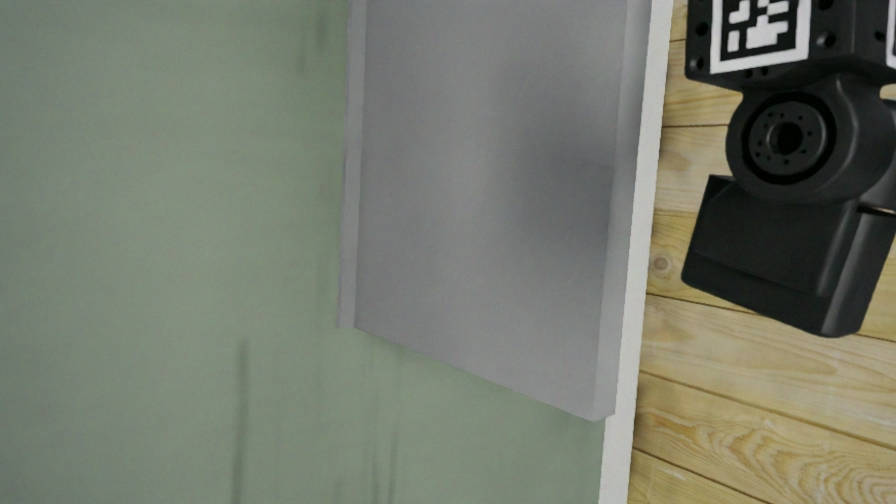

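Emit:
execute_actions --actions '[{"r2":{"base":{"translate_m":-0.12},"joints":{"wrist_yaw_rad":0,"arm_m":0.28}},"r1":{"joints":{"lift_m":0.78}}}]' --cameras '[]'

Emit:
execute_actions --actions '[{"r2":{"joints":{"lift_m":0.764}},"r1":{"joints":{"gripper_m":0.13}}}]' --cameras '[]'

Emit:
execute_actions --actions '[{"r2":{"joints":{"gripper_m":0.13}},"r1":{"joints":{"arm_m":0.2}}}]' --cameras '[]'

Emit:
execute_actions --actions '[{"r2":{"joints":{"arm_m":0.005,"lift_m":0.78}},"r1":{"joints":{"arm_m":0.005}}}]' --cameras '["r1_wrist_camera","r2_wrist_camera"]'

Scene clock: 306.37 s.
r1.base_odometry: x=+0.890 y=-0.617 heading=-0.519 (m, m, rad; r1's odometry frame)
r1.turned_by_wheels: +0.000 (rad since the last result)
r1.turned_by_imu: +0.000 (rad since the last result)
r1.base_tilt: forward=-1.8 right=-0.3 (deg)
r1.lidar_m: 2.46 1.53 1.13 1.09 1.14 1.55 2.30 2.40 0.60 1.41 0.68 2.55
r1.head_depth_mm: 2600 2823 3060 1291 904 701 1272 / 2656 2882 2989 1240 - 706 1299 / 2653 2839 3029 1242 - 714 1303 / 2679 2878 3079 1269 883 727 1322 / 2679 2925 3116 1312 900 732 1335 / 2716 2881 3154 1426 924 742 1275 / 2715 2929 3235 3329 937 750 841
r1.base_status: not commanded
r1.joint_positions: lift_m=+0.780 arm_m=+0.400 wrist_yaw_rad=+0.000 wrist_pitch_rad=-0.417 wrist_roll_rad=-0.020 gripper_m=+0.032 head_pan_rad=-1.563 head_tilt_rad=-0.507
r1.joint_status: all done
r1.on_its_own: gripper_m is held at +0.031, not at your +0.025, by its stall guard, which is not easing now
r1.motor_effort: left_wheel=-2(1) right_wheel=+3(2) lift_m=+21(24) arm_m=+2(2) wrist_yaw_rad=+1(0) wrist_pitch_rad=+8(12) wrist_roll_rad=+1(1) gripper_m=-19(20) head_pan_rad=-2(2) head_tilt_rad=+3(3) (%)
r1.hand_pose: x=-0.0216 y=-0.7693 z=+0.7933 quat_wxyz=(+0.699, +0.148, -0.685, -0.145) (m; r1's base frame)
r1.wrist_depth_mm: - 709 695 698 685 - - / 446 434 436 440 436 438 - / 323 323 321 322 322 324 322 / 254 253 252 165 252 253 253 / 209 210 175 136 175 209 209 / 177 178 119 116 145 178 178 / 155 155 147 101 151 154 154
r2.base_odometry: x=-1.907 y=+1.019 heading=-2.038 (m, m, rad; r2's odometry frame)
r2.turned_by_wheels: +0.000 (rad since the last result)
r2.turned_by_imu: +0.000 (rad since the last result)
r2.base_tilt: forward=-1.4 right=+0.6 (deg)
r2.lidar_m: 2.30 2.43 3.53 3.45 3.35 2.54 2.49 1.18 0.90 0.89 0.94 1.35
r2.head_depth_mm: 719 804 890 - 646 1340 1186 / 728 814 892 - 666 1350 1195 / 738 828 910 - 670 1379 1190 / 744 835 953 828 671 1381 1200 / 755 849 964 832 691 1396 1196 / 764 862 967 838 696 1399 1201 / 775 872 998 1103 700 1399 1207
r2.base_status: done
r2.joint_positions: lift_m=+0.850 arm_m=+0.280 wrist_yaw_rad=+0.001 wrist_pitch_rad=-0.411 wrist_roll_rad=+0.006 gripper_m=+0.031 head_pan_rad=-1.563 head_tilt_rad=-0.692
r2.joint_status: all done
r2.motor_effort: left_wheel=-2(7) right_wheel=+2(3) lift_m=+38(39) arm_m=+3(3) wrist_yaw_rad=+0(1) wrist_pitch_rad=+13(13) wrist_roll_rad=+1(1) gripper_m=-18(19) head_pan_rad=-4(5) head_tilt_rad=-4(4) (%)
r2.hand_pose: x=-0.0213 y=-0.6499 z=+0.8640 quat_wxyz=(+0.691, +0.144, -0.694, -0.145) (m; r2's base frame)
r2.wrist_depth_mm: 360 346 337 327 314 305 298 / 397 378 369 355 344 331 321 / 433 423 401 388 373 362 348 / 490 428 418 164 395 381 371 / 350 341 337 130 141 323 316 / 283 281 - 111 114 268 265 / 241 239 233 120 219 227 228
pictures: none
No camera images: the call's "cameras" was empty. Leave "cameras" out to get every camera's image.

Scene clock: 307.97 s.
r1.base_odometry: x=+0.890 y=-0.617 heading=-0.519 (m, m, rad; r1's odometry frame)
r1.turned_by_wheels: +0.000 (rad since the last result)
r1.turned_by_imu: +0.000 (rad since the last result)
r1.base_tilt: forward=-1.8 right=-0.3 (deg)
r1.lidar_m: 2.46 1.53 1.13 1.09 1.14 1.55 2.30 2.40 0.60 1.41 0.68 2.54
r1.head_depth_mm: 2655 2843 3074 1303 901 701 1266 / 2637 2852 2991 1237 - 704 1294 / 2673 2885 3000 1238 837 713 1321 / 2653 2860 3069 1270 882 726 1331 / 2687 2902 3067 1303 901 737 1339 / 2717 2933 3156 1428 924 742 1268 / 2740 2942 3168 3336 935 747 840
r1.base_status: not commanded
r1.joint_positions: lift_m=+0.780 arm_m=+0.400 wrist_yaw_rad=+0.000 wrist_pitch_rad=-0.416 wrist_roll_rad=-0.020 gripper_m=+0.130 head_pan_rad=-1.563 head_tilt_rad=-0.507
r1.joint_status: all done
r1.motor_effort: left_wheel=-1(1) right_wheel=+2(2) lift_m=+22(22) arm_m=+2(2) wrist_yaw_rad=+0(0) wrist_pitch_rad=+8(9) wrist_roll_rad=+1(1) gripper_m=+0(81) head_pan_rad=-2(2) head_tilt_rad=+2(3) (%)
r1.hand_pose: x=-0.0216 y=-0.7693 z=+0.7934 quat_wxyz=(+0.699, +0.148, -0.685, -0.145) (m; r1's base frame)
r1.wrist_depth_mm: - 707 687 687 712 - - / 440 448 441 438 442 435 - / 322 322 321 322 322 321 318 / 255 253 254 165 252 254 252 / 209 217 202 136 205 216 209 / 181 - 168 115 173 - 177 / - 155 106 101 147 155 154
r2.base_odometry: x=-1.907 y=+1.019 heading=-2.038 (m, m, rad; r2's odometry frame)
r2.turned_by_wheels: +0.000 (rad since the last result)
r2.turned_by_imu: +0.000 (rad since the last result)
r2.base_tilt: forward=-1.2 right=+0.5 (deg)
r2.lidar_m: 2.30 2.44 3.51 3.45 3.31 2.54 2.48 1.18 0.91 0.89 0.94 1.35
r2.head_depth_mm: 722 804 909 855 - 1346 1158 / 730 815 928 - 632 1343 1192 / 739 826 941 883 648 1372 1192 / 746 835 950 830 671 1384 1193 / 753 848 960 832 692 1387 1201 / 762 858 968 834 698 1398 1199 / 772 870 999 1099 701 1393 1208
r2.base_status: not commanded
r2.joint_positions: lift_m=+0.764 arm_m=+0.280 wrist_yaw_rad=+0.001 wrist_pitch_rad=-0.402 wrist_roll_rad=+0.006 gripper_m=+0.031 head_pan_rad=-1.563 head_tilt_rad=-0.692
r2.joint_status: all done
r2.motor_effort: left_wheel=-2(1) right_wheel=+3(3) lift_m=+22(32) arm_m=+3(3) wrist_yaw_rad=-1(1) wrist_pitch_rad=+9(13) wrist_roll_rad=+1(1) gripper_m=-18(18) head_pan_rad=-4(5) head_tilt_rad=-4(4) (%)
r2.hand_pose: x=-0.0213 y=-0.6510 z=+0.7805 quat_wxyz=(+0.691, +0.141, -0.694, -0.142) (m; r2's base frame)
r2.wrist_depth_mm: 354 349 335 324 314 306 296 / 393 380 366 350 342 332 321 / 418 368 364 355 345 334 325 / 274 271 265 164 255 252 246 / 215 213 210 129 134 201 197 / 176 175 - 110 114 167 164 / 150 149 143 121 136 139 141
pictures: none
No camera images: the call's "cameras" was empty. Leave "cameras" out to get every camera's image.

Scene clock: 310.67 s.
r1.base_odometry: x=+0.890 y=-0.617 heading=-0.519 (m, m, rad; r1's odometry frame)
r1.turned_by_wheels: +0.000 (rad since the last result)
r1.turned_by_imu: +0.000 (rad since the last result)
r1.base_tilt: forward=-1.8 right=-0.3 (deg)
r1.lidar_m: 2.46 1.52 1.13 1.09 1.14 1.54 2.29 2.39 0.60 1.41 0.68 2.54
r1.head_depth_mm: 2605 2841 3085 1256 835 - 1217 / 2623 2872 2984 1206 853 - 1223 / 2638 2847 2997 1233 837 720 1280 / 2653 2876 3052 1275 888 728 1324 / 2666 2897 3050 1316 904 735 1341 / 2677 2883 3172 1420 925 741 1271 / 2733 2983 3191 3278 941 749 841
r1.base_status: not commanded
r1.joint_positions: lift_m=+0.780 arm_m=+0.200 wrist_yaw_rad=+0.000 wrist_pitch_rad=-0.416 wrist_roll_rad=-0.020 gripper_m=+0.130 head_pan_rad=-1.563 head_tilt_rad=-0.507
r1.joint_status: all done
r1.motor_effort: left_wheel=-2(2) right_wheel=+2(2) lift_m=+22(22) arm_m=-2(1) wrist_yaw_rad=+0(1) wrist_pitch_rad=+8(8) wrist_roll_rad=+1(1) gripper_m=-1(1) head_pan_rad=-2(2) head_tilt_rad=+3(3) (%)
r1.hand_pose: x=-0.0216 y=-0.5698 z=+0.7934 quat_wxyz=(+0.699, +0.148, -0.685, -0.145) (m; r1's base frame)
r1.wrist_depth_mm: - 722 693 712 685 - - / 442 439 447 311 437 436 - / 323 323 322 254 323 324 326 / 255 255 252 254 256 254 254 / 210 218 210 209 210 215 210 / 181 - 179 179 178 - 179 / - 162 160 159 160 160 160
r2.base_odometry: x=-1.907 y=+1.019 heading=-2.038 (m, m, rad; r2's odometry frame)
r2.turned_by_wheels: +0.000 (rad since the last result)
r2.turned_by_imu: +0.000 (rad since the last result)
r2.base_tilt: forward=-1.3 right=+0.4 (deg)
r2.lidar_m: 2.30 2.44 3.53 3.45 3.32 2.53 2.49 1.18 0.91 0.89 0.94 1.35
r2.head_depth_mm: 721 802 910 855 - 1342 1165 / 728 816 926 - 632 1339 1189 / 736 827 940 882 648 1373 1195 / 749 836 956 832 673 1382 1191 / 755 848 959 831 691 1400 1196 / 763 858 965 837 697 1394 1200 / 776 873 1004 1102 699 1407 1212
r2.base_status: not commanded
r2.joint_positions: lift_m=+0.764 arm_m=+0.280 wrist_yaw_rad=+0.001 wrist_pitch_rad=-0.402 wrist_roll_rad=+0.006 gripper_m=+0.130 head_pan_rad=-1.563 head_tilt_rad=-0.692
r2.joint_status: all done
r2.motor_effort: left_wheel=-3(2) right_wheel=+3(3) lift_m=+22(22) arm_m=+3(3) wrist_yaw_rad=+0(0) wrist_pitch_rad=+9(9) wrist_roll_rad=+1(1) gripper_m=+0(80) head_pan_rad=-5(5) head_tilt_rad=-4(4) (%)
r2.hand_pose: x=-0.0214 y=-0.6510 z=+0.7806 quat_wxyz=(+0.691, +0.141, -0.694, -0.142) (m; r2's base frame)
r2.wrist_depth_mm: 354 349 338 325 315 304 295 / 392 381 368 355 339 331 319 / 419 372 364 353 344 336 327 / 275 269 266 165 259 252 249 / 214 212 210 130 193 208 198 / 176 181 166 112 119 - 165 / 152 144 148 122 137 139 141
pictures: none
No camera images: the call's "cameras" was empty. Leave "cameras" out to get every camera's image.

Scene clock: 313.90 s.
r1.base_odometry: x=+0.890 y=-0.617 heading=-0.519 (m, m, rad; r1's odometry frame)
r1.turned_by_wheels: +0.000 (rad since the last result)
r1.turned_by_imu: +0.000 (rad since the last result)
r1.base_tilt: forward=-1.8 right=-0.3 (deg)
r1.lidar_m: 2.46 1.52 1.13 1.09 1.14 1.54 2.30 2.40 0.60 1.41 0.68 2.55
r1.head_depth_mm: 2648 2845 3047 1253 838 699 1313 / 2667 2890 3005 1204 853 704 1324 / 2653 2855 3005 1232 821 718 1327 / 2680 2869 3097 1272 886 726 1362 / 2675 2893 3085 1313 900 734 1336 / 2683 2918 3174 1433 919 743 1270 / 2734 2954 3205 3346 943 749 840
r1.base_status: not commanded
r1.joint_positions: lift_m=+0.780 arm_m=+0.005 wrist_yaw_rad=+0.000 wrist_pitch_rad=-0.416 wrist_roll_rad=-0.020 gripper_m=+0.130 head_pan_rad=-1.563 head_tilt_rad=-0.507
r1.joint_status: all done
r1.motor_effort: left_wheel=-1(2) right_wheel=+2(2) lift_m=+22(22) arm_m=-2(3) wrist_yaw_rad=+0(0) wrist_pitch_rad=+8(8) wrist_roll_rad=+1(1) gripper_m=+1(0) head_pan_rad=-2(2) head_tilt_rad=+3(3) (%)
r1.hand_pose: x=-0.0216 y=-0.3748 z=+0.7934 quat_wxyz=(+0.699, +0.148, -0.685, -0.145) (m; r1's base frame)
r1.wrist_depth_mm: - 717 710 703 696 - - / 454 445 449 419 448 442 - / 326 330 325 326 325 324 340 / 378 382 376 376 375 370 - / 500 - - - - - - / 522 - - - - - - / 950 776 946 947 905 908 923
r2.base_odometry: x=-1.907 y=+1.019 heading=-2.038 (m, m, rad; r2's odometry frame)
r2.turned_by_wheels: +0.000 (rad since the last result)
r2.turned_by_imu: +0.000 (rad since the last result)
r2.base_tilt: forward=-1.2 right=+0.5 (deg)
r2.lidar_m: 2.30 2.43 3.52 3.45 3.33 2.54 2.49 1.19 0.91 0.89 0.94 1.36
r2.head_depth_mm: 721 806 913 814 664 1339 - / 727 814 923 819 665 1335 - / 735 824 940 770 669 1443 - / 743 834 952 830 672 1362 1196 / 754 846 961 830 693 1392 1201 / 763 862 967 834 695 1393 1198 / 774 871 1002 1102 701 1406 1205
r2.base_status: not commanded
r2.joint_positions: lift_m=+0.780 arm_m=+0.005 wrist_yaw_rad=+0.000 wrist_pitch_rad=-0.402 wrist_roll_rad=+0.006 gripper_m=+0.130 head_pan_rad=-1.563 head_tilt_rad=-0.692
r2.joint_status: all done
r2.motor_effort: left_wheel=-1(1) right_wheel=+2(1) lift_m=+38(42) arm_m=-3(3) wrist_yaw_rad=+2(0) wrist_pitch_rad=+9(9) wrist_roll_rad=+1(1) gripper_m=+0(0) head_pan_rad=-4(4) head_tilt_rad=-4(4) (%)
r2.hand_pose: x=-0.0215 y=-0.3767 z=+0.7960 quat_wxyz=(+0.691, +0.141, -0.694, -0.142) (m; r2's base frame)
r2.wrist_depth_mm: 639 630 604 587 561 544 530 / 713 677 616 559 579 568 544 / 769 420 405 369 388 378 371 / 309 303 296 291 287 282 278 / 264 257 245 237 229 233 221 / - - - 976 929 - 221 / - 981 996 - 937 976 899
pictures: r1_wrist_camera, r2_wrist_camera
Images, in order (width x height): r1_wrist_camera 644x364, r2_wrist_camera 644x364.

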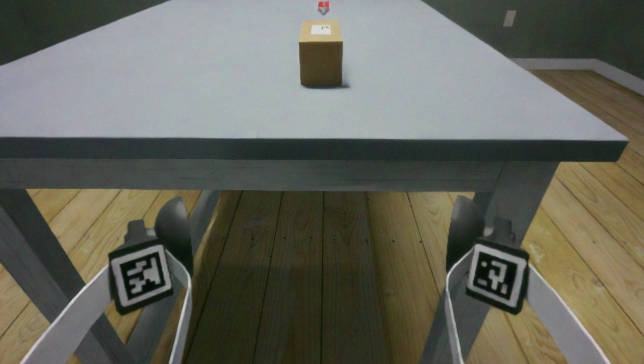

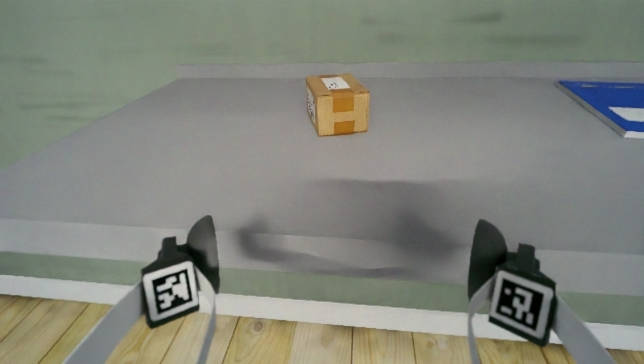

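Emit:
finished_scene --scene 1

The scene is finished: the task was done.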